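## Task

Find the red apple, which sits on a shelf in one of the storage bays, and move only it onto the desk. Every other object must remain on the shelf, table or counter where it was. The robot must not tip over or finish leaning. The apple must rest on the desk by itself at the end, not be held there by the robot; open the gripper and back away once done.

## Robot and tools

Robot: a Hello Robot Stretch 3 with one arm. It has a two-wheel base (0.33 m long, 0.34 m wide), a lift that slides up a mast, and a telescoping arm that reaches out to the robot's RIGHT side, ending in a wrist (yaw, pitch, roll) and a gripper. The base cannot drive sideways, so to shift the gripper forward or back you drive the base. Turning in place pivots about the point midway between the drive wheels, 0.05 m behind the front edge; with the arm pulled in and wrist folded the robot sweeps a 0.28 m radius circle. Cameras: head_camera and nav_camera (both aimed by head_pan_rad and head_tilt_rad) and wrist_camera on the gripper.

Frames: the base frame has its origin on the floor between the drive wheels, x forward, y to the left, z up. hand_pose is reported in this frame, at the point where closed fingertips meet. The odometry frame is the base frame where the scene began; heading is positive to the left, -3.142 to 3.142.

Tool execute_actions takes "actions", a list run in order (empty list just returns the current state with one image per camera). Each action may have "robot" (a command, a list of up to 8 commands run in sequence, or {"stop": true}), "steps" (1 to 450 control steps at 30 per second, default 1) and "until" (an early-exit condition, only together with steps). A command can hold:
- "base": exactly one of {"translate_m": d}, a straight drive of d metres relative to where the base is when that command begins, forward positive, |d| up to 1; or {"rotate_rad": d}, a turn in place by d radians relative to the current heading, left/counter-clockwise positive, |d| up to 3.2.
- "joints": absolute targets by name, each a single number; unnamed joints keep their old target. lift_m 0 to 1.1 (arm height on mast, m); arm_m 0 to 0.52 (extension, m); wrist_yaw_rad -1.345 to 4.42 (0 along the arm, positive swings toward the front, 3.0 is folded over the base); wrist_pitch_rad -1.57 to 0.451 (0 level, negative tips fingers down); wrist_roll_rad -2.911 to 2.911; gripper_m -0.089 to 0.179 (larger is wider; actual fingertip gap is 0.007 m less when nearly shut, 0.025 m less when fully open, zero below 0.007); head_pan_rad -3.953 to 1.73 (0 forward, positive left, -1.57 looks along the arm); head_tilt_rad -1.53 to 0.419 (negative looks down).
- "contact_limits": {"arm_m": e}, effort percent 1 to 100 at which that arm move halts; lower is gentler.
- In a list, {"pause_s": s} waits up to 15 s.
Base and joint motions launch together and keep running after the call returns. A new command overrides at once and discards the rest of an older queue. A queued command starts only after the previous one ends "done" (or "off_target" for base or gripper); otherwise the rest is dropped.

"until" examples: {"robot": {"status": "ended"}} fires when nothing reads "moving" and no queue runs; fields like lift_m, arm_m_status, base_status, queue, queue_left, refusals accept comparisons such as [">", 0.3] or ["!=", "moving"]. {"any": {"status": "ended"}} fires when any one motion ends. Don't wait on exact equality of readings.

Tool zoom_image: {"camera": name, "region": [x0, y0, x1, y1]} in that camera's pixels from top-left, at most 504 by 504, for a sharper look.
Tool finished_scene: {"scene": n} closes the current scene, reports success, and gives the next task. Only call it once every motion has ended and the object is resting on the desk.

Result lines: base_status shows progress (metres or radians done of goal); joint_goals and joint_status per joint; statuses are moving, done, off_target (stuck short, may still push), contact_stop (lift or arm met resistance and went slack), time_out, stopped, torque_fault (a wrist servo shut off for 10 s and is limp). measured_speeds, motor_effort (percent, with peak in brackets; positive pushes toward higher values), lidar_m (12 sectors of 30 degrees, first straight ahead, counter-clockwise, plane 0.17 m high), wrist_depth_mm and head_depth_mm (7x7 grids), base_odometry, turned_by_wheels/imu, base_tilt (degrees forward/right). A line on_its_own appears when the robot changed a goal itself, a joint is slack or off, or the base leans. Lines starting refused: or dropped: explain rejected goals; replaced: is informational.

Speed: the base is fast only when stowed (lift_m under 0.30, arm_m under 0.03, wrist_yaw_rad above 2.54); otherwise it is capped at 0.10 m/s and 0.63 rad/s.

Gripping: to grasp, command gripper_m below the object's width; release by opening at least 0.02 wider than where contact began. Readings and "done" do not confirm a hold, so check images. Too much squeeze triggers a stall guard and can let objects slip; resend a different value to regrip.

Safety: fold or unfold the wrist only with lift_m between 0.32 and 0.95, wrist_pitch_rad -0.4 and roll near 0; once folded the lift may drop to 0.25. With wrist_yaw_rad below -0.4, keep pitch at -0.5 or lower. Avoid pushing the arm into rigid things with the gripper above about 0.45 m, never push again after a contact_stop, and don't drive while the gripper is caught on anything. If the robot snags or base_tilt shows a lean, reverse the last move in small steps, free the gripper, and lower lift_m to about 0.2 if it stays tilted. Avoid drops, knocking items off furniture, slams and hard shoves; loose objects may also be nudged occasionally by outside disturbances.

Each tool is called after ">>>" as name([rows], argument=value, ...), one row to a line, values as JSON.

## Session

>>> execute_actions(actions=[])

Scene clock: 0.00 s.
robot.base_odometry: x=+0.000 y=+0.000 heading=+0.000 (m, m, rad; robot's odometry frame)
robot.turned_by_wheels: +0.000 (rad since the last result)
robot.turned_by_imu: +0.000 (rad since the last result)
robot.base_tilt: forward=-0.4 right=+1.5 (deg)
robot.lidar_m: 0.79 0.70 0.71 0.85 1.18 1.27 1.30 2.42 1.47 0.90 0.79 0.79
robot.head_depth_mm: 898 896 883 869 834 823 816 / 979 983 982 965 964 951 939 / 916 924 933 934 945 953 961 / 835 846 850 855 863 869 877 / 772 776 781 786 794 797 804 / 714 718 728 727 735 736 740 / 667 669 673 678 682 684 690
robot.base_status: not_commanded
robot.joint_positions: lift_m=+0.328 arm_m=+0.003 wrist_yaw_rad=+2.827 wrist_pitch_rad=-0.540 wrist_roll_rad=-0.020 gripper_m=+0.037 head_pan_rad=-0.019 head_tilt_rad=-0.022
robot.joint_goals: lift_m=+0.328 arm_m=+0.003 wrist_yaw_rad=+2.827 wrist_pitch_rad=-0.540 wrist_roll_rad=-0.020 gripper_m=+0.037 head_pan_rad=-0.019 head_tilt_rad=-0.022
robot.joint_status: lift_m=not_commanded arm_m=not_commanded wrist_yaw_rad=not_commanded wrist_pitch_rad=not_commanded wrist_roll_rad=not_commanded gripper_m=not_commanded head_pan_rad=not_commanded head_tilt_rad=not_commanded
robot.measured_speeds: translate_m=+0.000 rotate_rad=+0.000 lift_m=+0.000 arm_m=+0.000 wrist_yaw_rad=+0.000 wrist_pitch_rad=+0.000 wrist_roll_rad=+0.000 head_pan_rad=+0.000 head_tilt_rad=+0.000
robot: refusals=0 queue=idle queue_left=0
robot.motor_effort: left_wheel=-1 right_wheel=+0 lift_m=+18 arm_m=-1 wrist_yaw_rad=+0 wrist_pitch_rad=+8 wrist_roll_rad=+0 gripper_m=+0 head_pan_rad=-1 head_tilt_rad=+2 (%)
robot.hand_pose: x=+0.0429 y=+0.0496 z=+0.3143 quat_wxyz=(+0.293, +0.696, +0.083, +0.651) (m; robot's base frame)
robot.wrist_depth_mm: - - 958 792 669 589 520 / - - - 883 763 642 565 / - 932 922 885 783 693 601 / 732 749 750 748 732 710 641 / 594 - 597 603 622 609 605 / 513 498 - 506 511 517 507 / 467 - - 448 436 451 457
pictures: head_camera (sideways: a quarter turn clockwise sets it upright), nav_camera (sideways: a quarter turn counterclockwise sets it upright), wrist_camera
Images, in order (width x height): head_camera 896x504, nav_camera 672x504, wrist_camera 644x364.

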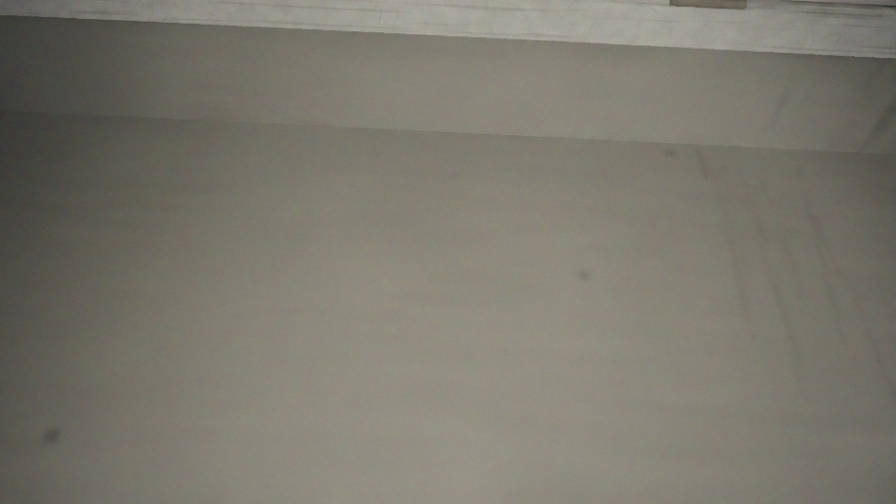

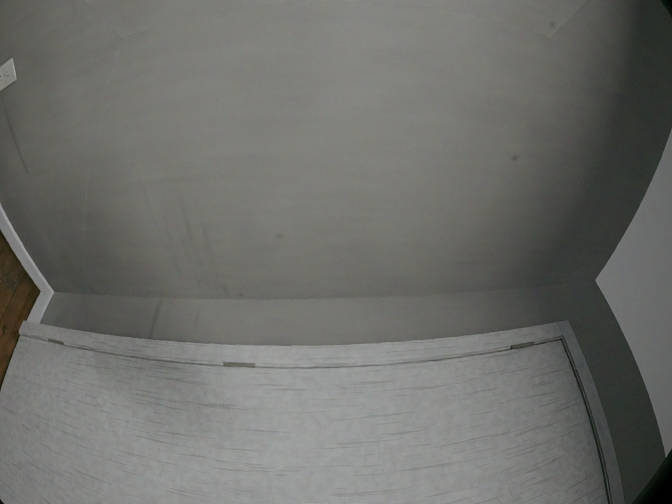

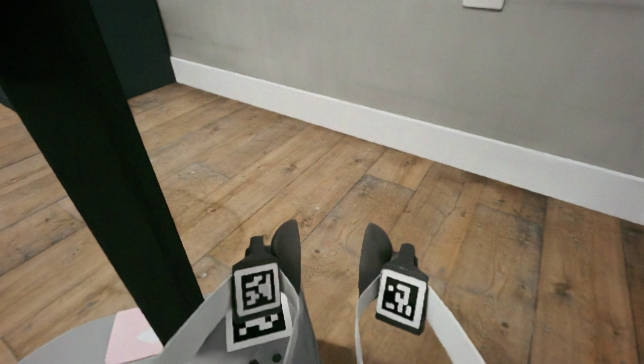

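>>> execute_actions([
  {"robot":[{"joints":{"lift_m":0.27}},{"base":{"rotate_rad":-2.41},"joints":{"head_pan_rad":-0.8,"head_tilt_rad":-0.4}}],"steps":450,"until":{"robot":{"status":"ended"}}},
])

Scene clock: 11.20 s.
robot.base_odometry: x=+0.000 y=+0.000 heading=-2.410 (m, m, rad; robot's odometry frame)
robot.turned_by_wheels: -2.410 (rad since the last result)
robot.turned_by_imu: -2.417 (rad since the last result)
robot.base_tilt: forward=-0.4 right=+1.5 (deg)
robot.lidar_m: 2.32 1.12 0.81 0.79 0.83 0.73 0.70 0.74 1.03 1.11 1.27 2.32
robot.head_depth_mm: 1071 1120 1188 1266 1402 1608 1445 / 1173 1234 1287 1359 1433 1512 1431 / 1296 1370 1441 1529 1617 1667 1430 / 2228 2361 2525 2786 2344 1778 1432 / 2079 2167 2345 2504 2347 1768 1421 / 1971 2106 2250 2425 2322 1765 1409 / 3450 3681 - 3445 2326 1754 1407
robot.base_status: done (rotate_rad -2.4099 of -2.4100)
robot.joint_positions: lift_m=+0.270 arm_m=+0.003 wrist_yaw_rad=+2.827 wrist_pitch_rad=-0.540 wrist_roll_rad=-0.020 gripper_m=+0.037 head_pan_rad=-0.793 head_tilt_rad=-0.395
robot.joint_goals: lift_m=+0.270 arm_m=+0.003 wrist_yaw_rad=+2.827 wrist_pitch_rad=-0.540 wrist_roll_rad=-0.020 gripper_m=+0.037 head_pan_rad=-0.800 head_tilt_rad=-0.400
robot.joint_status: lift_m=done arm_m=not_commanded wrist_yaw_rad=not_commanded wrist_pitch_rad=not_commanded wrist_roll_rad=not_commanded gripper_m=not_commanded head_pan_rad=done head_tilt_rad=done
robot.measured_speeds: translate_m=+0.000 rotate_rad=+0.000 lift_m=+0.000 arm_m=+0.000 wrist_yaw_rad=+0.000 wrist_pitch_rad=+0.000 wrist_roll_rad=+0.000 head_pan_rad=+0.000 head_tilt_rad=+0.000
robot: refusals=0 queue=done queue_left=0
robot.motor_effort: left_wheel=+1(10) right_wheel=-3(8) lift_m=+17(19) arm_m=-1(1) wrist_yaw_rad=+0(0) wrist_pitch_rad=+8(8) wrist_roll_rad=+0(0) gripper_m=+0(0) head_pan_rad=-4(46) head_tilt_rad=-1(26) (%)
robot.hand_pose: x=+0.0429 y=+0.0495 z=+0.2563 quat_wxyz=(+0.293, +0.696, +0.083, +0.650) (m; robot's base frame)
robot.wrist_depth_mm: - 709 732 821 848 930 - / - 765 829 881 970 - - / - 836 826 792 811 800 788 / 623 644 647 653 641 648 618 / 527 - 548 524 521 531 524 / 457 - - 445 451 453 450 / - - - 396 382 391 390
pictures: head_camera (sideways: a quarter turn clockwise sets it upright), nav_camera (sideways: a quarter turn counterclockwise sets it upright), wrist_camera
Images, in order (width x height): head_camera 896x504, nav_camera 672x504, wrist_camera 644x364.

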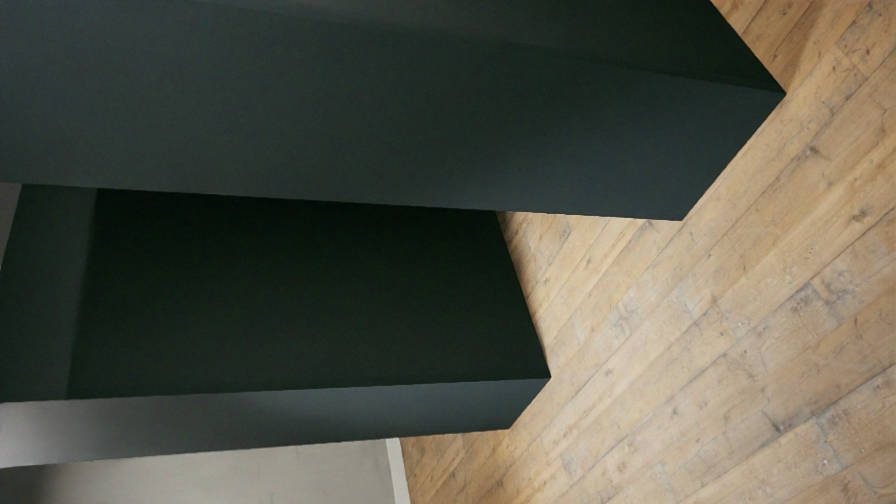

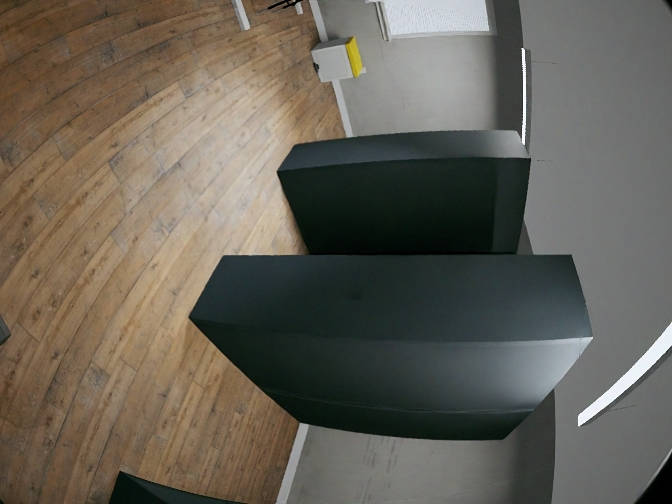

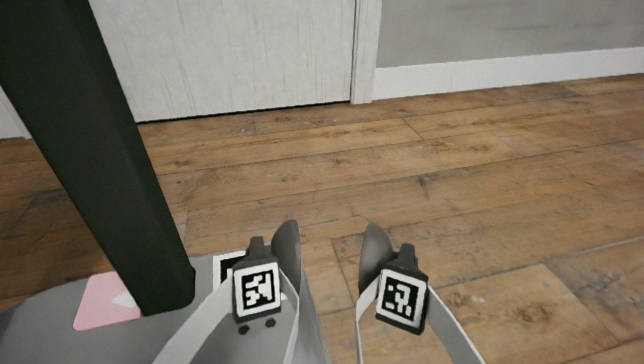

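>>> execute_actions([
  {"robot":{"base":{"translate_m":0.45},"joints":{"head_pan_rad":-1.9,"head_tilt_rad":-0.3}},"steps":450,"until":{"robot":{"status":"ended"}}},
])

Scene clock: 21.37 s.
robot.base_odometry: x=-0.335 y=-0.301 heading=-2.410 (m, m, rad; robot's odometry frame)
robot.turned_by_wheels: +0.000 (rad since the last result)
robot.turned_by_imu: -0.001 (rad since the last result)
robot.base_tilt: forward=-0.4 right=+1.5 (deg)
robot.lidar_m: 1.87 1.11 0.82 0.77 0.81 1.13 1.15 1.20 1.29 1.12 1.15 1.93
robot.head_depth_mm: 1855 1915 2010 1256 1306 1386 1470 / 1810 1908 2007 2133 1875 1873 1505 / 2572 2661 2028 2141 2228 1964 1544 / 2612 2713 2860 3014 2748 1980 1535 / 2570 2688 2816 2986 2726 1971 1527 / 2467 2615 2773 2893 2746 1937 1513 / 2432 2408 2300 2169 2082 1794 1473
robot.base_status: done (translate_m +0.4500 of +0.4500)
robot.joint_positions: lift_m=+0.270 arm_m=+0.003 wrist_yaw_rad=+2.827 wrist_pitch_rad=-0.541 wrist_roll_rad=-0.020 gripper_m=+0.037 head_pan_rad=-1.893 head_tilt_rad=-0.310
robot.joint_goals: lift_m=+0.270 arm_m=+0.003 wrist_yaw_rad=+2.827 wrist_pitch_rad=-0.541 wrist_roll_rad=-0.020 gripper_m=+0.037 head_pan_rad=-1.900 head_tilt_rad=-0.300
robot.joint_status: lift_m=done arm_m=not_commanded wrist_yaw_rad=not_commanded wrist_pitch_rad=not_commanded wrist_roll_rad=not_commanded gripper_m=not_commanded head_pan_rad=done head_tilt_rad=done
robot.measured_speeds: translate_m=+0.000 rotate_rad=+0.000 lift_m=+0.000 arm_m=+0.000 wrist_yaw_rad=+0.000 wrist_pitch_rad=+0.000 wrist_roll_rad=+0.000 head_pan_rad=+0.000 head_tilt_rad=+0.000
robot: refusals=0 queue=done queue_left=0
robot.motor_effort: left_wheel=+1(10) right_wheel=-3(6) lift_m=+16(17) arm_m=-1(1) wrist_yaw_rad=+1(1) wrist_pitch_rad=+8(8) wrist_roll_rad=+0(0) gripper_m=-1(1) head_pan_rad=-4(46) head_tilt_rad=+5(17) (%)
robot.hand_pose: x=+0.0429 y=+0.0495 z=+0.2563 quat_wxyz=(+0.293, +0.696, +0.083, +0.650) (m; robot's base frame)
robot.wrist_depth_mm: - 692 761 815 877 915 981 / - 769 805 888 912 986 - / - 844 802 813 813 815 794 / 637 654 639 649 643 643 638 / 522 - 541 531 527 532 523 / 455 - - 446 452 452 449 / - - - 399 381 393 390
pictures: head_camera (sideways: a quarter turn clockwise sets it upright), nav_camera (sideways: a quarter turn counterclockwise sets it upright), wrist_camera
Images, in order (width x height): head_camera 896x504, nav_camera 672x504, wrist_camera 644x364.

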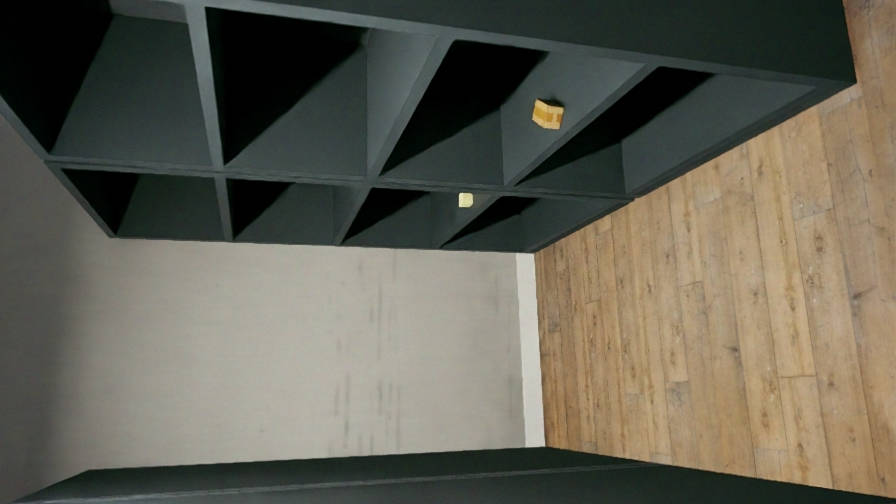

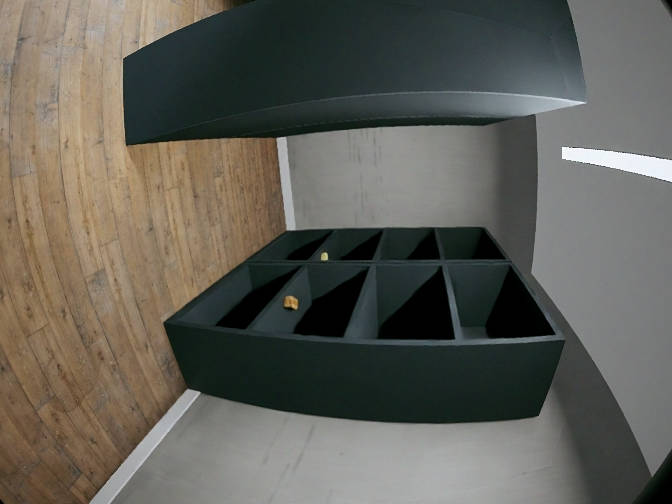

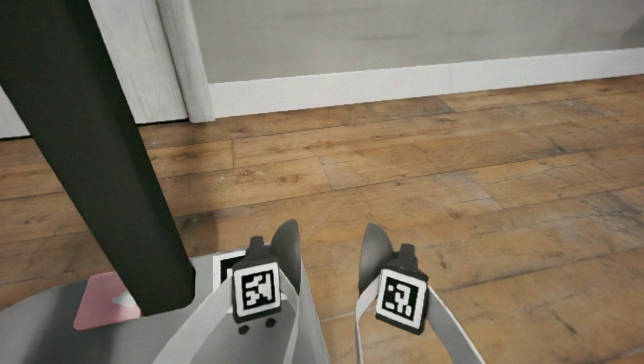

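>>> execute_actions([
  {"robot":[{"base":{"rotate_rad":-0.42},"joints":{"head_pan_rad":-1.6}},{"base":{"translate_m":1.0}},{"base":{"translate_m":0.36}}],"steps":450,"until":{"robot":{"status":"ended"}}},
])

Scene clock: 40.47 s.
robot.base_odometry: x=-1.629 y=-0.718 heading=-2.830 (m, m, rad; robot's odometry frame)
robot.turned_by_wheels: -0.420 (rad since the last result)
robot.turned_by_imu: -0.423 (rad since the last result)
robot.base_tilt: forward=-0.5 right=+1.5 (deg)
robot.lidar_m: 0.96 1.84 1.12 1.04 1.31 1.42 2.14 2.01 0.81 1.56 0.91 0.68
robot.head_depth_mm: 1439 1277 1504 1181 1506 1145 902 / 1415 1447 1598 1289 1667 1236 1422 / 1369 1420 1531 1593 1655 1722 1455 / 1635 2237 1561 1634 1691 1776 1535 / 2135 2231 2354 2463 2583 1980 1516 / 2060 2189 2299 2448 2534 1955 1517 / 2038 2123 2252 2322 2447 1952 1515
robot.base_status: done (translate_m +0.3600 of +0.3600)
robot.joint_positions: lift_m=+0.270 arm_m=+0.003 wrist_yaw_rad=+2.827 wrist_pitch_rad=-0.541 wrist_roll_rad=-0.020 gripper_m=+0.037 head_pan_rad=-1.607 head_tilt_rad=-0.309
robot.joint_goals: lift_m=+0.270 arm_m=+0.003 wrist_yaw_rad=+2.827 wrist_pitch_rad=-0.541 wrist_roll_rad=-0.020 gripper_m=+0.037 head_pan_rad=-1.600 head_tilt_rad=-0.300
robot.joint_status: lift_m=done arm_m=not_commanded wrist_yaw_rad=not_commanded wrist_pitch_rad=not_commanded wrist_roll_rad=not_commanded gripper_m=not_commanded head_pan_rad=done head_tilt_rad=done
robot.measured_speeds: translate_m=+0.000 rotate_rad=+0.000 lift_m=+0.000 arm_m=+0.000 wrist_yaw_rad=+0.000 wrist_pitch_rad=+0.000 wrist_roll_rad=+0.000 head_pan_rad=+0.000 head_tilt_rad=+0.000
robot: refusals=0 queue=done queue_left=0
robot.motor_effort: left_wheel=+1(9) right_wheel=-3(9) lift_m=+16(17) arm_m=-1(1) wrist_yaw_rad=+0(0) wrist_pitch_rad=+8(8) wrist_roll_rad=+0(0) gripper_m=+0(0) head_pan_rad=+3(28) head_tilt_rad=+6(5) (%)
robot.hand_pose: x=+0.0429 y=+0.0495 z=+0.2563 quat_wxyz=(+0.293, +0.696, +0.083, +0.650) (m; robot's base frame)
robot.wrist_depth_mm: - - - - - - - / - - - - - - - / - 831 809 840 804 790 831 / 633 653 637 630 627 628 654 / 523 - 534 534 530 526 525 / 462 - - 450 456 457 447 / - - - 398 383 392 387
pictures: head_camera (sideways: a quarter turn clockwise sets it upright), nav_camera (sideways: a quarter turn counterclockwise sets it upright), wrist_camera
Images, in order (width x height): head_camera 896x504, nav_camera 672x504, wrist_camera 644x364.

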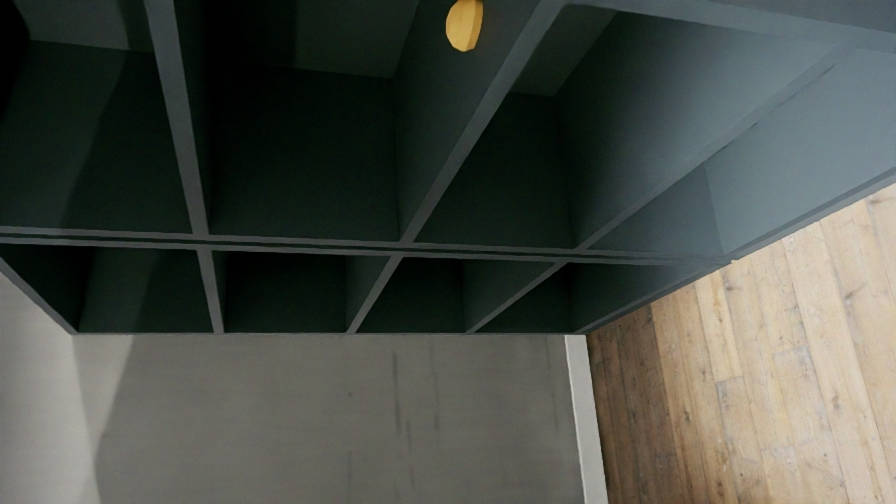

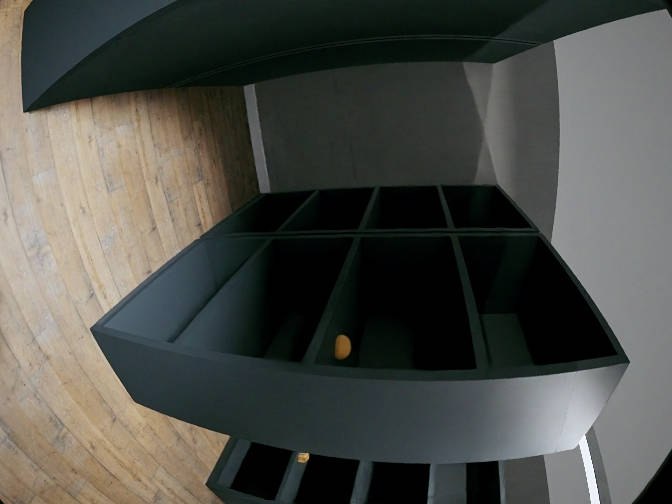

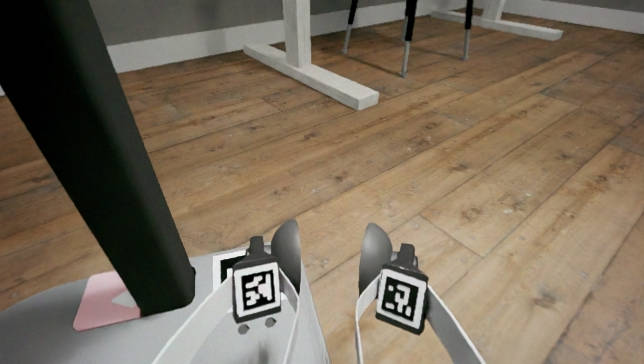

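>>> execute_actions([
  {"robot":[{"base":{"rotate_rad":0.40},"joints":{"head_pan_rad":-0.2,"head_tilt_rad":-0.6}},{"base":{"translate_m":0.6}}],"steps":450,"until":{"robot":{"status":"ended"}}},
])

Scene clock: 53.17 s.
robot.base_odometry: x=-2.084 y=-1.110 heading=-2.430 (m, m, rad; robot's odometry frame)
robot.turned_by_wheels: +0.400 (rad since the last result)
robot.turned_by_imu: +0.399 (rad since the last result)
robot.base_tilt: forward=-0.5 right=+1.5 (deg)
robot.lidar_m: 1.25 1.50 0.73 0.85 1.36 1.86 2.59 1.30 0.61 0.58 0.61 1.82
robot.head_depth_mm: 1520 1670 1878 2116 1841 1481 1245 / 1504 1660 1845 2084 1828 1481 1242 / 1484 1637 1829 1975 1723 1476 1245 / 1470 1605 1794 1551 1661 1483 1242 / 1452 1595 1756 1546 1609 1481 1238 / 1436 1570 1750 1970 1801 1464 1239 / 1418 1557 1725 1932 1803 1466 1246
robot.base_status: done (translate_m +0.6000 of +0.6000)
robot.joint_positions: lift_m=+0.270 arm_m=+0.003 wrist_yaw_rad=+2.827 wrist_pitch_rad=-0.541 wrist_roll_rad=-0.020 gripper_m=+0.037 head_pan_rad=-0.207 head_tilt_rad=-0.594
robot.joint_goals: lift_m=+0.270 arm_m=+0.003 wrist_yaw_rad=+2.827 wrist_pitch_rad=-0.541 wrist_roll_rad=-0.020 gripper_m=+0.037 head_pan_rad=-0.200 head_tilt_rad=-0.600
robot.joint_status: lift_m=done arm_m=not_commanded wrist_yaw_rad=not_commanded wrist_pitch_rad=not_commanded wrist_roll_rad=not_commanded gripper_m=not_commanded head_pan_rad=done head_tilt_rad=done
robot.measured_speeds: translate_m=+0.000 rotate_rad=+0.000 lift_m=+0.000 arm_m=+0.000 wrist_yaw_rad=+0.000 wrist_pitch_rad=+0.000 wrist_roll_rad=+0.000 head_pan_rad=+0.000 head_tilt_rad=+0.000
robot: refusals=0 queue=done queue_left=0
robot.motor_effort: left_wheel=-2(8) right_wheel=+1(9) lift_m=+17(17) arm_m=-1(1) wrist_yaw_rad=+0(0) wrist_pitch_rad=+8(8) wrist_roll_rad=+0(0) gripper_m=-1(0) head_pan_rad=+4(48) head_tilt_rad=-2(23) (%)
robot.hand_pose: x=+0.0429 y=+0.0494 z=+0.2563 quat_wxyz=(+0.293, +0.696, +0.083, +0.650) (m; robot's base frame)
robot.wrist_depth_mm: - - - - - - - / - - - - - - - / - 827 771 799 820 811 795 / 634 641 639 651 641 639 635 / 529 - 545 534 535 517 531 / 464 - - 446 451 447 445 / - - - 393 385 391 389
pictures: head_camera (sideways: a quarter turn clockwise sets it upright), nav_camera (sideways: a quarter turn counterclockwise sets it upright), wrist_camera
Images, in order (width x height): head_camera 896x504, nav_camera 672x504, wrist_camera 644x364.

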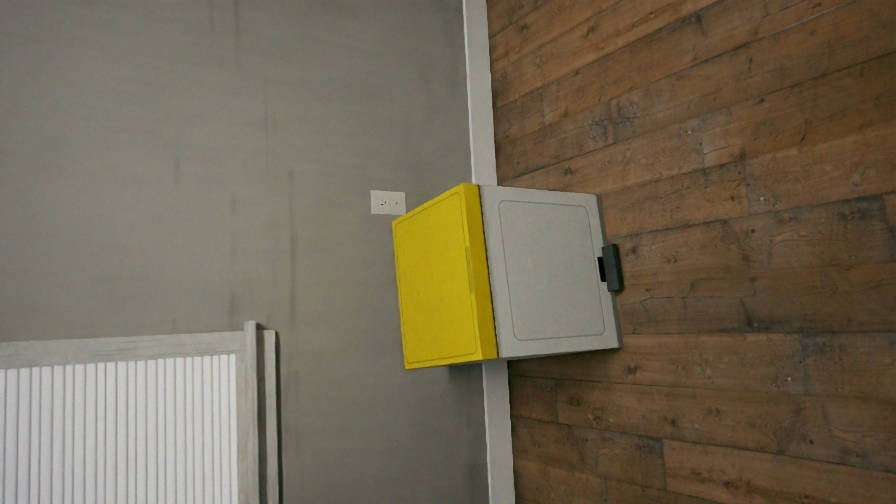

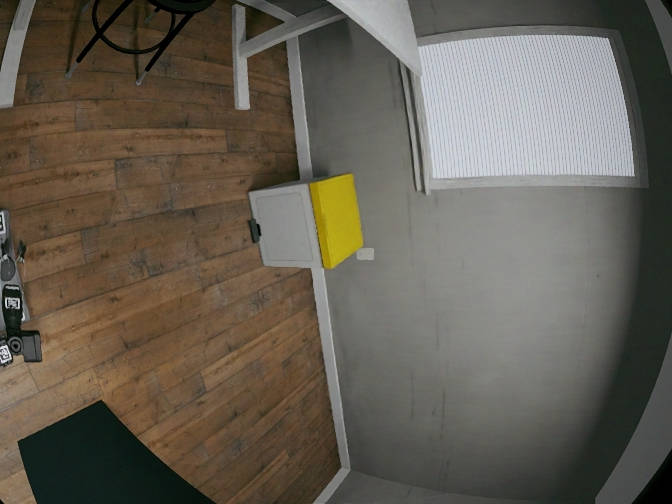

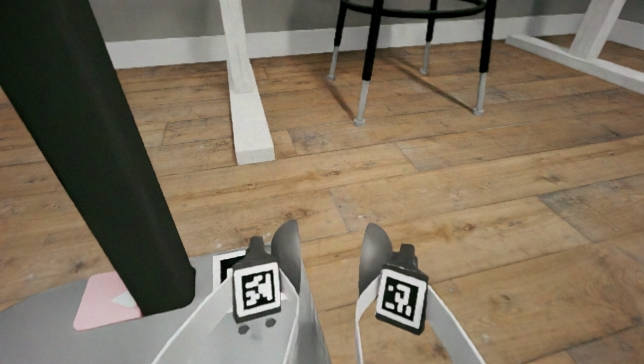

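>>> execute_actions([
  {"robot":[{"base":{"translate_m":0.8},"joints":{"head_pan_rad":-0.75}},{"base":{"rotate_rad":-1.55}},{"base":{"translate_m":0.5}}],"steps":450,"until":{"robot":{"status":"ended"}}},
])

Scene clock: 70.20 s.
robot.base_odometry: x=-3.024 y=-1.261 heading=+2.303 (m, m, rad; robot's odometry frame)
robot.turned_by_wheels: -1.550 (rad since the last result)
robot.turned_by_imu: -1.555 (rad since the last result)
robot.base_tilt: forward=-0.5 right=+1.4 (deg)
robot.lidar_m: 1.95 1.29 0.97 0.57 0.51 0.66 1.14 1.25 2.65 0.61 1.11 1.14
robot.head_depth_mm: 1079 1142 828 1305 1051 934 1185 / 1125 1214 882 1404 1078 1342 1200 / 1044 1139 1012 1371 1200 1393 1245 / 969 1071 1194 1302 1541 1430 1239 / 988 1111 1695 1503 1672 1472 1243 / 1716 1769 1953 2154 1808 1474 1242 / 1622 1770 1929 2124 1815 1474 1241
robot.base_status: done (translate_m +0.5000 of +0.5000)
robot.joint_positions: lift_m=+0.270 arm_m=+0.003 wrist_yaw_rad=+2.827 wrist_pitch_rad=-0.541 wrist_roll_rad=-0.020 gripper_m=+0.037 head_pan_rad=-0.743 head_tilt_rad=-0.594
robot.joint_goals: lift_m=+0.270 arm_m=+0.003 wrist_yaw_rad=+2.827 wrist_pitch_rad=-0.541 wrist_roll_rad=-0.020 gripper_m=+0.037 head_pan_rad=-0.750 head_tilt_rad=-0.600
robot.joint_status: lift_m=done arm_m=not_commanded wrist_yaw_rad=not_commanded wrist_pitch_rad=not_commanded wrist_roll_rad=not_commanded gripper_m=not_commanded head_pan_rad=done head_tilt_rad=done
robot.measured_speeds: translate_m=+0.000 rotate_rad=+0.000 lift_m=+0.000 arm_m=+0.000 wrist_yaw_rad=+0.000 wrist_pitch_rad=+0.000 wrist_roll_rad=+0.000 head_pan_rad=+0.000 head_tilt_rad=+0.000
robot: refusals=0 queue=done queue_left=0
robot.motor_effort: left_wheel=+2(10) right_wheel=-3(9) lift_m=+17(17) arm_m=-2(1) wrist_yaw_rad=+0(0) wrist_pitch_rad=+8(8) wrist_roll_rad=+0(0) gripper_m=+0(0) head_pan_rad=-4(39) head_tilt_rad=-3(2) (%)
robot.hand_pose: x=+0.0429 y=+0.0494 z=+0.2562 quat_wxyz=(+0.293, +0.696, +0.083, +0.650) (m; robot's base frame)
robot.wrist_depth_mm: - 672 879 949 - - - / - 678 972 - - - - / - 674 810 816 815 799 809 / 527 618 640 649 640 645 647 / 534 - 531 533 530 522 525 / 467 - - 450 452 451 446 / - - - 396 381 389 394
pictures: head_camera (sideways: a quarter turn clockwise sets it upright), nav_camera (sideways: a quarter turn counterclockwise sets it upright), wrist_camera
Images, in order (width x height): head_camera 896x504, nav_camera 672x504, wrist_camera 644x364.

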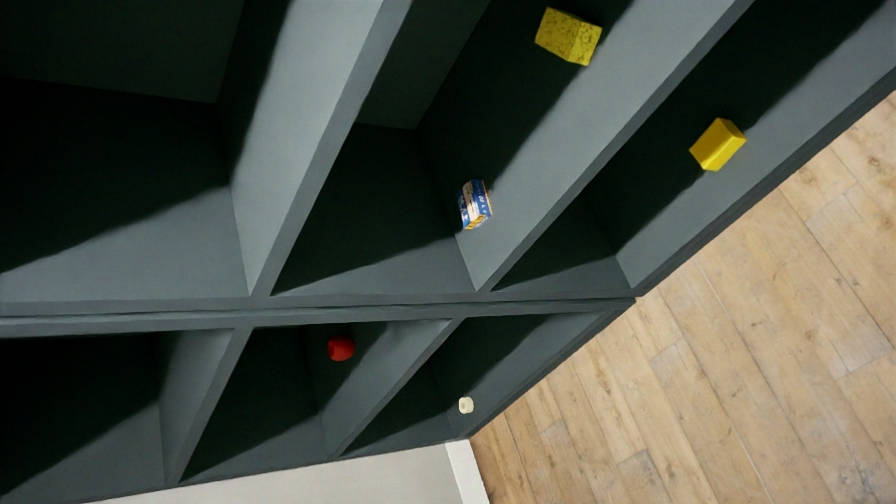

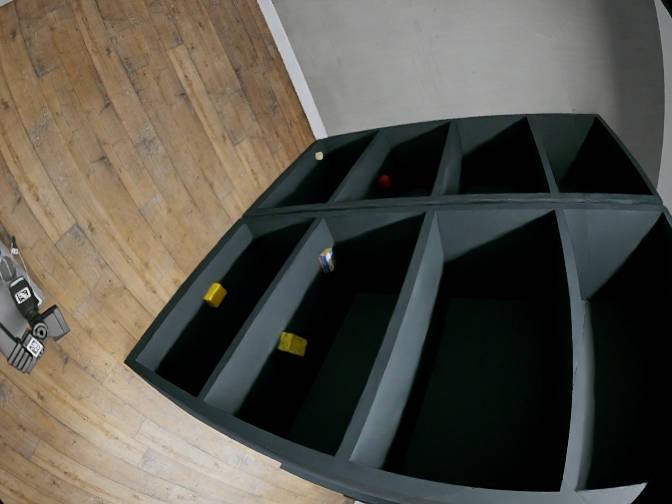

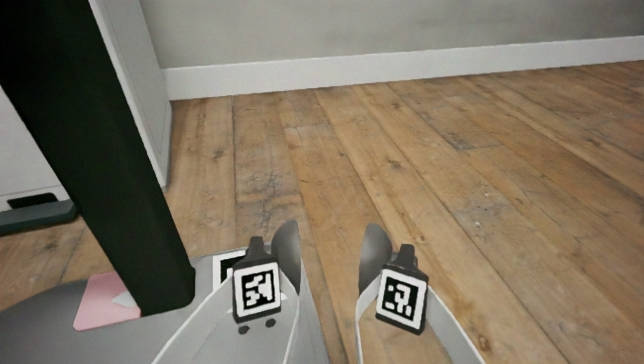

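>>> execute_actions([
  {"robot":[{"base":{"translate_m":1.0},"joints":{"head_pan_rad":-1.57,"head_tilt_rad":-0.85}},{"base":{"translate_m":0.3}},{"joints":{"lift_m":0.45,"wrist_pitch_rad":-0.4}},{"joints":{"lift_m":0.55,"wrist_yaw_rad":0,"wrist_pitch_rad":-0.3,"gripper_m":0.16}}],"steps":450,"until":{"robot":{"status":"ended"}}},
])

Scene clock: 91.57 s.
robot.base_odometry: x=-3.893 y=-0.294 heading=+2.303 (m, m, rad; robot's odometry frame)
robot.turned_by_wheels: +0.000 (rad since the last result)
robot.turned_by_imu: -0.003 (rad since the last result)
robot.base_tilt: forward=-0.5 right=+1.4 (deg)
robot.lidar_m: 0.66 0.70 0.92 0.89 0.94 1.32 1.82 1.33 0.69 1.01 0.90 0.68
robot.head_depth_mm: 875 669 1049 951 1059 1254 1144 / 882 670 1184 1027 1327 1251 1160 / 898 668 1201 1031 1382 1276 - / 905 699 1222 1027 1390 1272 1127 / 912 699 1223 1058 1400 1284 1129 / 910 700 1236 1058 1388 1281 1126 / 914 701 1244 1052 1380 1277 1123
robot.base_status: done (translate_m +0.3000 of +0.3000)
robot.joint_positions: lift_m=+0.550 arm_m=+0.003 wrist_yaw_rad=+0.003 wrist_pitch_rad=-0.320 wrist_roll_rad=-0.020 gripper_m=+0.160 head_pan_rad=-1.563 head_tilt_rad=-0.839
robot.joint_goals: lift_m=+0.550 arm_m=+0.003 wrist_yaw_rad=+0.000 wrist_pitch_rad=-0.300 wrist_roll_rad=-0.020 gripper_m=+0.160 head_pan_rad=-1.570 head_tilt_rad=-0.850
robot.joint_status: lift_m=done arm_m=not_commanded wrist_yaw_rad=done wrist_pitch_rad=done wrist_roll_rad=not_commanded gripper_m=done head_pan_rad=done head_tilt_rad=done
robot.measured_speeds: translate_m=+0.000 rotate_rad=+0.000 lift_m=+0.000 arm_m=+0.000 wrist_yaw_rad=+0.000 wrist_pitch_rad=+0.000 wrist_roll_rad=+0.000 head_pan_rad=+0.000 head_tilt_rad=+0.000
robot: refusals=0 queue=done queue_left=0
robot.motor_effort: left_wheel=+1(9) right_wheel=-3(5) lift_m=+20(22) arm_m=-2(2) wrist_yaw_rad=-2(3) wrist_pitch_rad=+12(13) wrist_roll_rad=+0(0) gripper_m=+0(81) head_pan_rad=-4(48) head_tilt_rad=-5(21) (%)
robot.hand_pose: x=-0.0209 y=-0.3833 z=+0.5851 quat_wxyz=(+0.705, +0.115, -0.691, -0.111) (m; robot's base frame)
robot.wrist_depth_mm: 659 805 787 768 765 437 345 / 683 846 843 817 831 429 372 / 554 554 578 586 603 415 411 / 664 850 968 446 451 431 423 / 693 945 - - 920 462 940 / 694 - 865 877 804 523 898 / 672 677 714 747 689 554 740
pictures: head_camera (sideways: a quarter turn clockwise sets it upright), nav_camera (sideways: a quarter turn counterclockwise sets it upright), wrist_camera
Images, in order (width x height): head_camera 896x504, nav_camera 672x504, wrist_camera 644x364.

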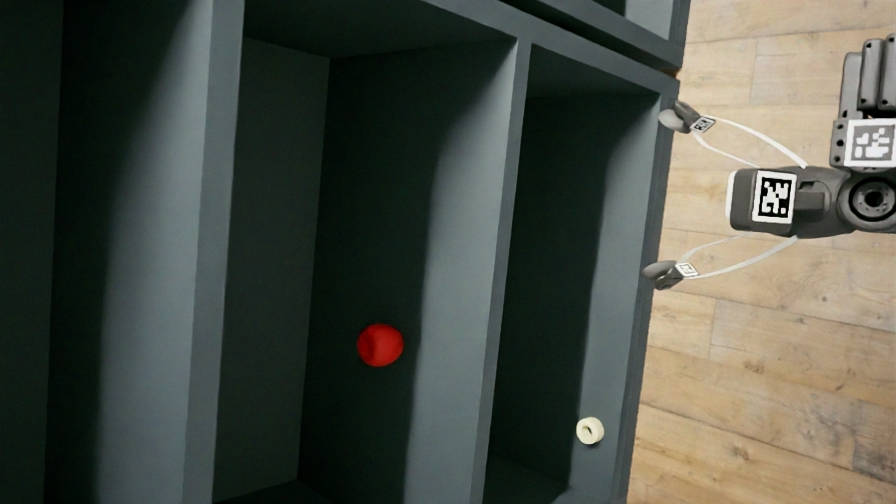

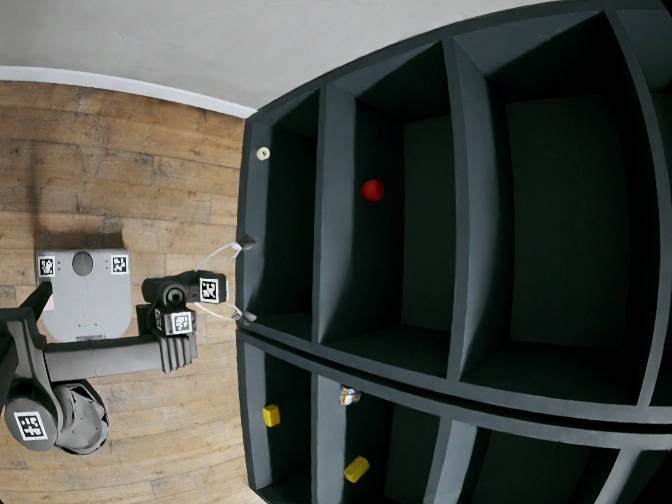

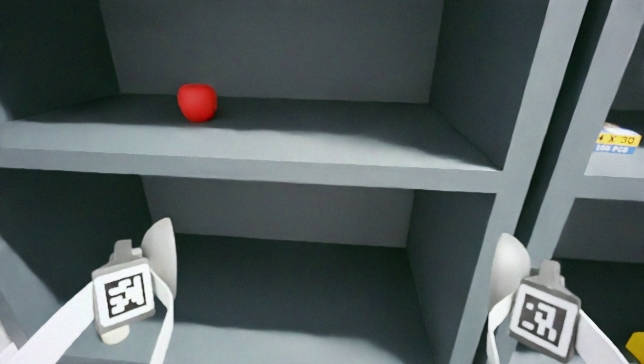

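>>> execute_actions([
  {"robot":{"base":{"translate_m":0.24},"joints":{"arm_m":0.36}},"steps":450,"until":{"robot":{"status":"ended"}}},
])

Scene clock: 100.40 s.
robot.base_odometry: x=-4.054 y=-0.116 heading=+2.303 (m, m, rad; robot's odometry frame)
robot.turned_by_wheels: +0.000 (rad since the last result)
robot.turned_by_imu: -0.002 (rad since the last result)
robot.base_tilt: forward=-0.5 right=+1.5 (deg)
robot.lidar_m: 0.43 0.45 0.63 0.89 0.93 1.31 1.86 1.52 0.80 1.11 0.59 0.44
robot.head_depth_mm: 879 670 1179 1028 1360 1269 1123 / 891 668 1191 1048 1343 1261 1125 / 903 700 1210 1065 1360 1275 1116 / 905 699 1222 1040 1385 1279 1126 / 911 699 1221 1055 1389 1277 1120 / 891 698 1118 1029 1300 1269 1120 / 772 734 851 956 1046 1102 1091
robot.base_status: done (translate_m +0.2400 of +0.2400)
robot.joint_positions: lift_m=+0.550 arm_m=+0.360 wrist_yaw_rad=+0.001 wrist_pitch_rad=-0.320 wrist_roll_rad=-0.020 gripper_m=+0.160 head_pan_rad=-1.563 head_tilt_rad=-0.840
robot.joint_goals: lift_m=+0.550 arm_m=+0.360 wrist_yaw_rad=+0.000 wrist_pitch_rad=-0.300 wrist_roll_rad=-0.020 gripper_m=+0.160 head_pan_rad=-1.570 head_tilt_rad=-0.850
robot.joint_status: lift_m=done arm_m=done wrist_yaw_rad=done wrist_pitch_rad=done wrist_roll_rad=not_commanded gripper_m=done head_pan_rad=done head_tilt_rad=done
robot.measured_speeds: translate_m=+0.000 rotate_rad=+0.000 lift_m=+0.000 arm_m=+0.000 wrist_yaw_rad=+0.000 wrist_pitch_rad=+0.000 wrist_roll_rad=+0.000 head_pan_rad=+0.000 head_tilt_rad=+0.000
robot: refusals=0 queue=done queue_left=0
robot.motor_effort: left_wheel=+1(6) right_wheel=-3(4) lift_m=+20(20) arm_m=+3(4) wrist_yaw_rad=-1(1) wrist_pitch_rad=+12(12) wrist_roll_rad=+1(0) gripper_m=+0(0) head_pan_rad=-4(4) head_tilt_rad=-5(5) (%)
robot.hand_pose: x=-0.0212 y=-0.7403 z=+0.5851 quat_wxyz=(+0.705, +0.114, -0.691, -0.111) (m; robot's base frame)
robot.wrist_depth_mm: 404 487 470 466 452 445 433 / 408 507 502 498 487 467 456 / 413 517 527 515 508 494 494 / 365 367 364 256 379 389 388 / 270 285 277 265 279 282 288 / 218 - 221 221 221 223 226 / 174 179 183 184 185 181 193
pictures: head_camera (sideways: a quarter turn clockwise sets it upright), nav_camera (sideways: a quarter turn counterclockwise sets it upright), wrist_camera
Images, in order (width x height): head_camera 896x504, nav_camera 672x504, wrist_camera 644x364.

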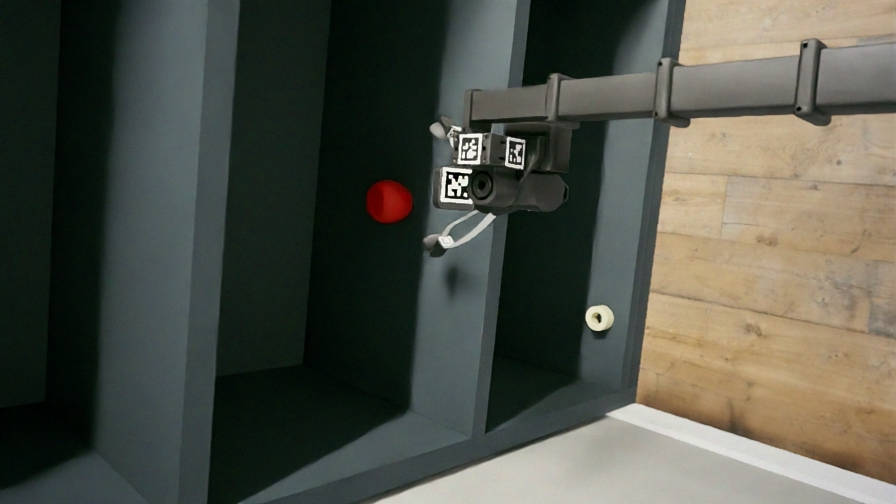

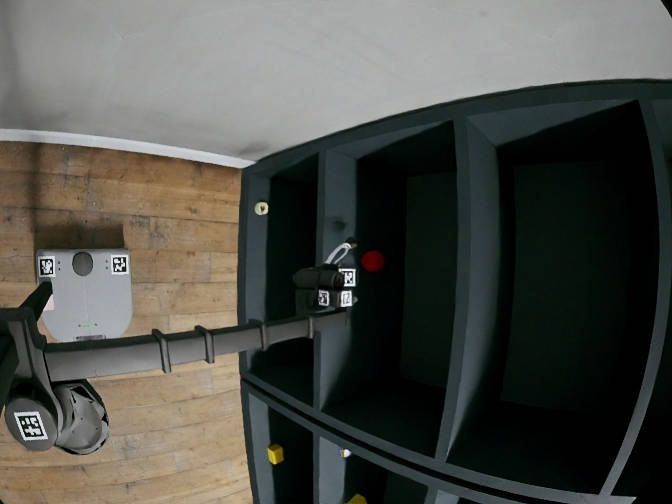

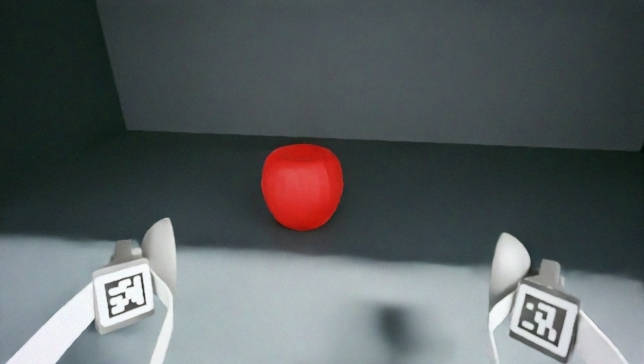

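>>> execute_actions([
  {"robot":[{"base":{"translate_m":0.025},"joints":{"lift_m":0.522}},{"joints":{"arm_m":0.49}}],"steps":450,"until":{"robot":{"status":"ended"}}},
])

Scene clock: 113.93 s.
robot.base_odometry: x=-4.071 y=-0.097 heading=+2.303 (m, m, rad; robot's odometry frame)
robot.turned_by_wheels: +0.000 (rad since the last result)
robot.turned_by_imu: -0.001 (rad since the last result)
robot.base_tilt: forward=-0.5 right=+1.5 (deg)
robot.lidar_m: 0.40 0.42 0.60 0.88 0.93 1.31 1.86 1.52 0.82 1.11 0.55 0.41
robot.head_depth_mm: 877 667 1184 1022 1359 1268 1124 / 890 668 1188 1053 1392 1255 1117 / 903 699 1218 974 1387 1280 1124 / 910 698 1217 1030 1382 1273 1118 / 913 697 1226 1054 1396 1275 1124 / 855 699 1045 1025 1250 1255 1125 / 722 698 822 902 982 1033 1059
robot.base_status: done (translate_m +0.0250 of +0.0250)
robot.joint_positions: lift_m=+0.522 arm_m=+0.490 wrist_yaw_rad=+0.001 wrist_pitch_rad=-0.320 wrist_roll_rad=-0.020 gripper_m=+0.160 head_pan_rad=-1.563 head_tilt_rad=-0.840
robot.joint_goals: lift_m=+0.522 arm_m=+0.490 wrist_yaw_rad=+0.000 wrist_pitch_rad=-0.300 wrist_roll_rad=-0.020 gripper_m=+0.160 head_pan_rad=-1.570 head_tilt_rad=-0.850
robot.joint_status: lift_m=done arm_m=done wrist_yaw_rad=done wrist_pitch_rad=done wrist_roll_rad=not_commanded gripper_m=done head_pan_rad=done head_tilt_rad=done
robot.measured_speeds: translate_m=+0.000 rotate_rad=+0.000 lift_m=+0.000 arm_m=+0.000 wrist_yaw_rad=+0.000 wrist_pitch_rad=+0.000 wrist_roll_rad=+0.000 head_pan_rad=+0.000 head_tilt_rad=+0.000
robot: refusals=0 queue=done queue_left=0
robot.motor_effort: left_wheel=+2(5) right_wheel=-3(5) lift_m=+16(20) arm_m=+3(4) wrist_yaw_rad=-1(1) wrist_pitch_rad=+12(12) wrist_roll_rad=+1(0) gripper_m=+0(0) head_pan_rad=-4(4) head_tilt_rad=-5(4) (%)
robot.hand_pose: x=-0.0212 y=-0.8703 z=+0.5574 quat_wxyz=(+0.705, +0.114, -0.691, -0.111) (m; robot's base frame)
robot.wrist_depth_mm: 359 356 354 344 340 329 325 / 374 387 379 369 360 357 348 / 375 412 397 391 386 380 365 / 298 302 306 151 312 314 321 / 223 236 216 118 210 233 236 / 182 - 175 117 176 183 187 / - 146 151 141 152 147 159
pictures: head_camera (sideways: a quarter turn clockwise sets it upright), nav_camera (sideways: a quarter turn counterclockwise sets it upright), wrist_camera
Images, in order (width x height): head_camera 896x504, nav_camera 672x504, wrist_camera 644x364.

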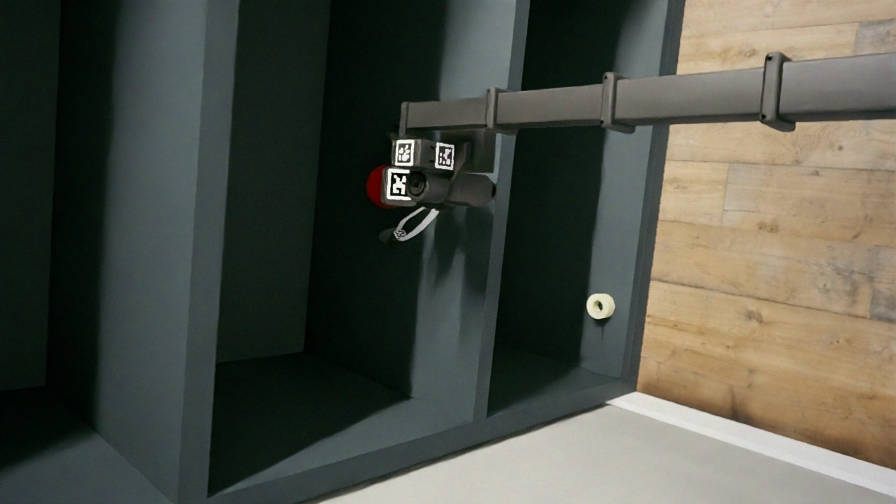

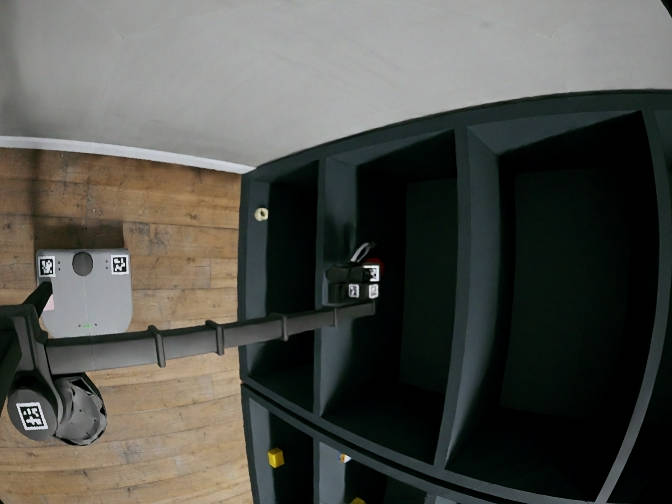

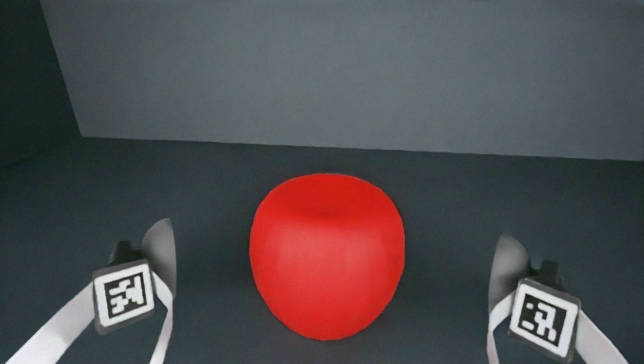

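>>> execute_actions([
  {"robot":[{"joints":{"arm_m":0.497}},{"joints":{"gripper_m":0.02}},{"joints":{"lift_m":0.55}}],"steps":450,"until":{"robot":{"status":"ended"}}},
])

Scene clock: 121.30 s.
robot.base_odometry: x=-4.071 y=-0.097 heading=+2.303 (m, m, rad; robot's odometry frame)
robot.turned_by_wheels: +0.000 (rad since the last result)
robot.turned_by_imu: -0.001 (rad since the last result)
robot.base_tilt: forward=-0.4 right=+1.5 (deg)
robot.lidar_m: 0.40 0.42 0.60 0.88 0.93 1.31 1.87 1.52 0.82 1.11 0.55 0.41
robot.head_depth_mm: 881 668 1183 1023 1358 1268 1127 / 890 669 1192 1044 1394 1275 1124 / 904 697 1218 972 1389 1275 1130 / 910 698 1220 1028 1389 1282 1125 / 905 698 1222 1053 1391 1280 1128 / 856 698 1042 1025 1252 1255 1128 / 720 700 825 903 986 1033 1062
robot.base_status: done (translate_m +0.0250 of +0.0250)
robot.joint_positions: lift_m=+0.550 arm_m=+0.497 wrist_yaw_rad=+0.002 wrist_pitch_rad=-0.329 wrist_roll_rad=-0.020 gripper_m=+0.024 head_pan_rad=-1.563 head_tilt_rad=-0.840
robot.joint_goals: lift_m=+0.550 arm_m=+0.497 wrist_yaw_rad=+0.000 wrist_pitch_rad=-0.300 wrist_roll_rad=-0.020 gripper_m=+0.023 head_pan_rad=-1.570 head_tilt_rad=-0.850
robot.joint_status: lift_m=done arm_m=done wrist_yaw_rad=done wrist_pitch_rad=done wrist_roll_rad=not_commanded gripper_m=done head_pan_rad=done head_tilt_rad=done
robot.measured_speeds: translate_m=+0.000 rotate_rad=+0.000 lift_m=+0.000 arm_m=+0.000 wrist_yaw_rad=+0.000 wrist_pitch_rad=+0.000 wrist_roll_rad=+0.000 head_pan_rad=+0.000 head_tilt_rad=+0.000
robot: refusals=0 queue=done queue_left=0
robot.motor_effort: left_wheel=+2(2) right_wheel=-4(5) lift_m=+21(21) arm_m=+3(2) wrist_yaw_rad=-1(1) wrist_pitch_rad=+17(18) wrist_roll_rad=+0(0) gripper_m=-20(95) head_pan_rad=-3(4) head_tilt_rad=-3(5) (%)
robot.hand_pose: x=-0.0211 y=-0.8763 z=+0.5829 quat_wxyz=(+0.705, +0.118, -0.690, -0.114) (m; robot's base frame)
robot.wrist_depth_mm: 359 351 344 337 331 329 315 / 374 381 368 360 352 349 330 / 384 409 398 389 378 370 359 / 347 357 360 148 368 367 374 / 264 267 268 112 129 273 280 / 213 214 119 106 111 219 220 / 176 178 178 116 174 182 183
pictures: head_camera (sideways: a quarter turn clockwise sets it upright), nav_camera (sideways: a quarter turn counterclockwise sets it upright), wrist_camera
Images, in order (width x height): head_camera 896x504, nav_camera 672x504, wrist_camera 644x364.

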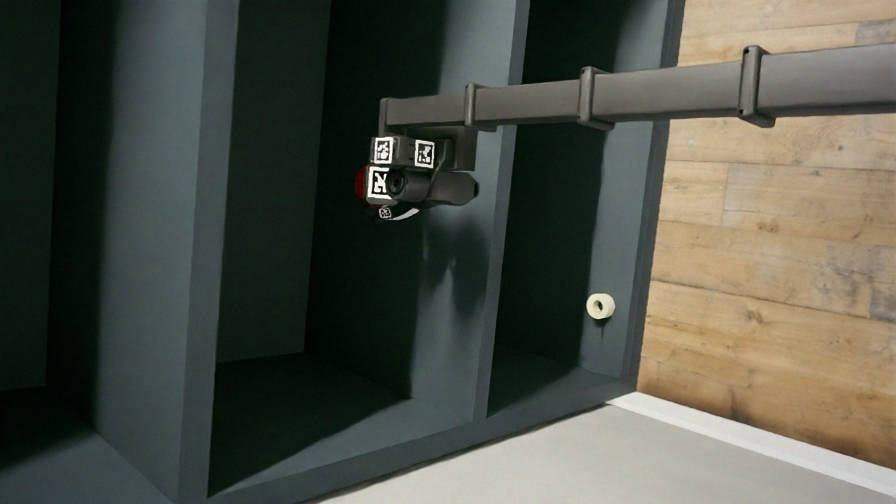

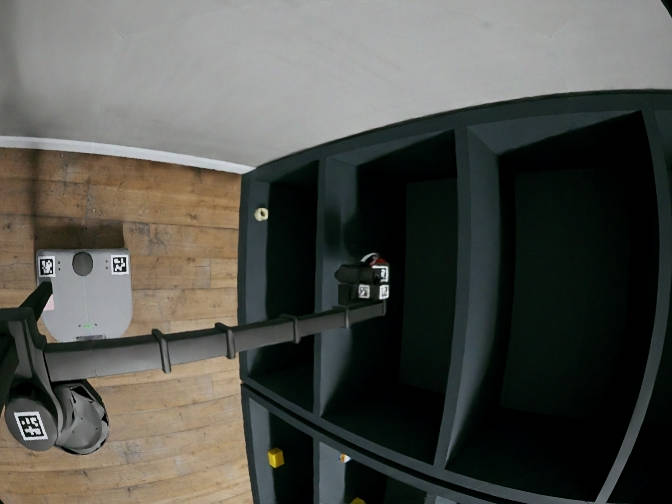

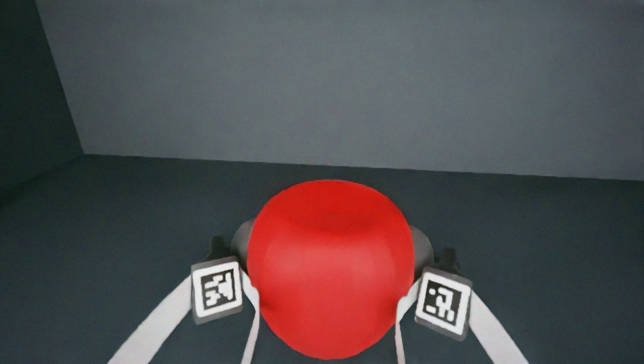

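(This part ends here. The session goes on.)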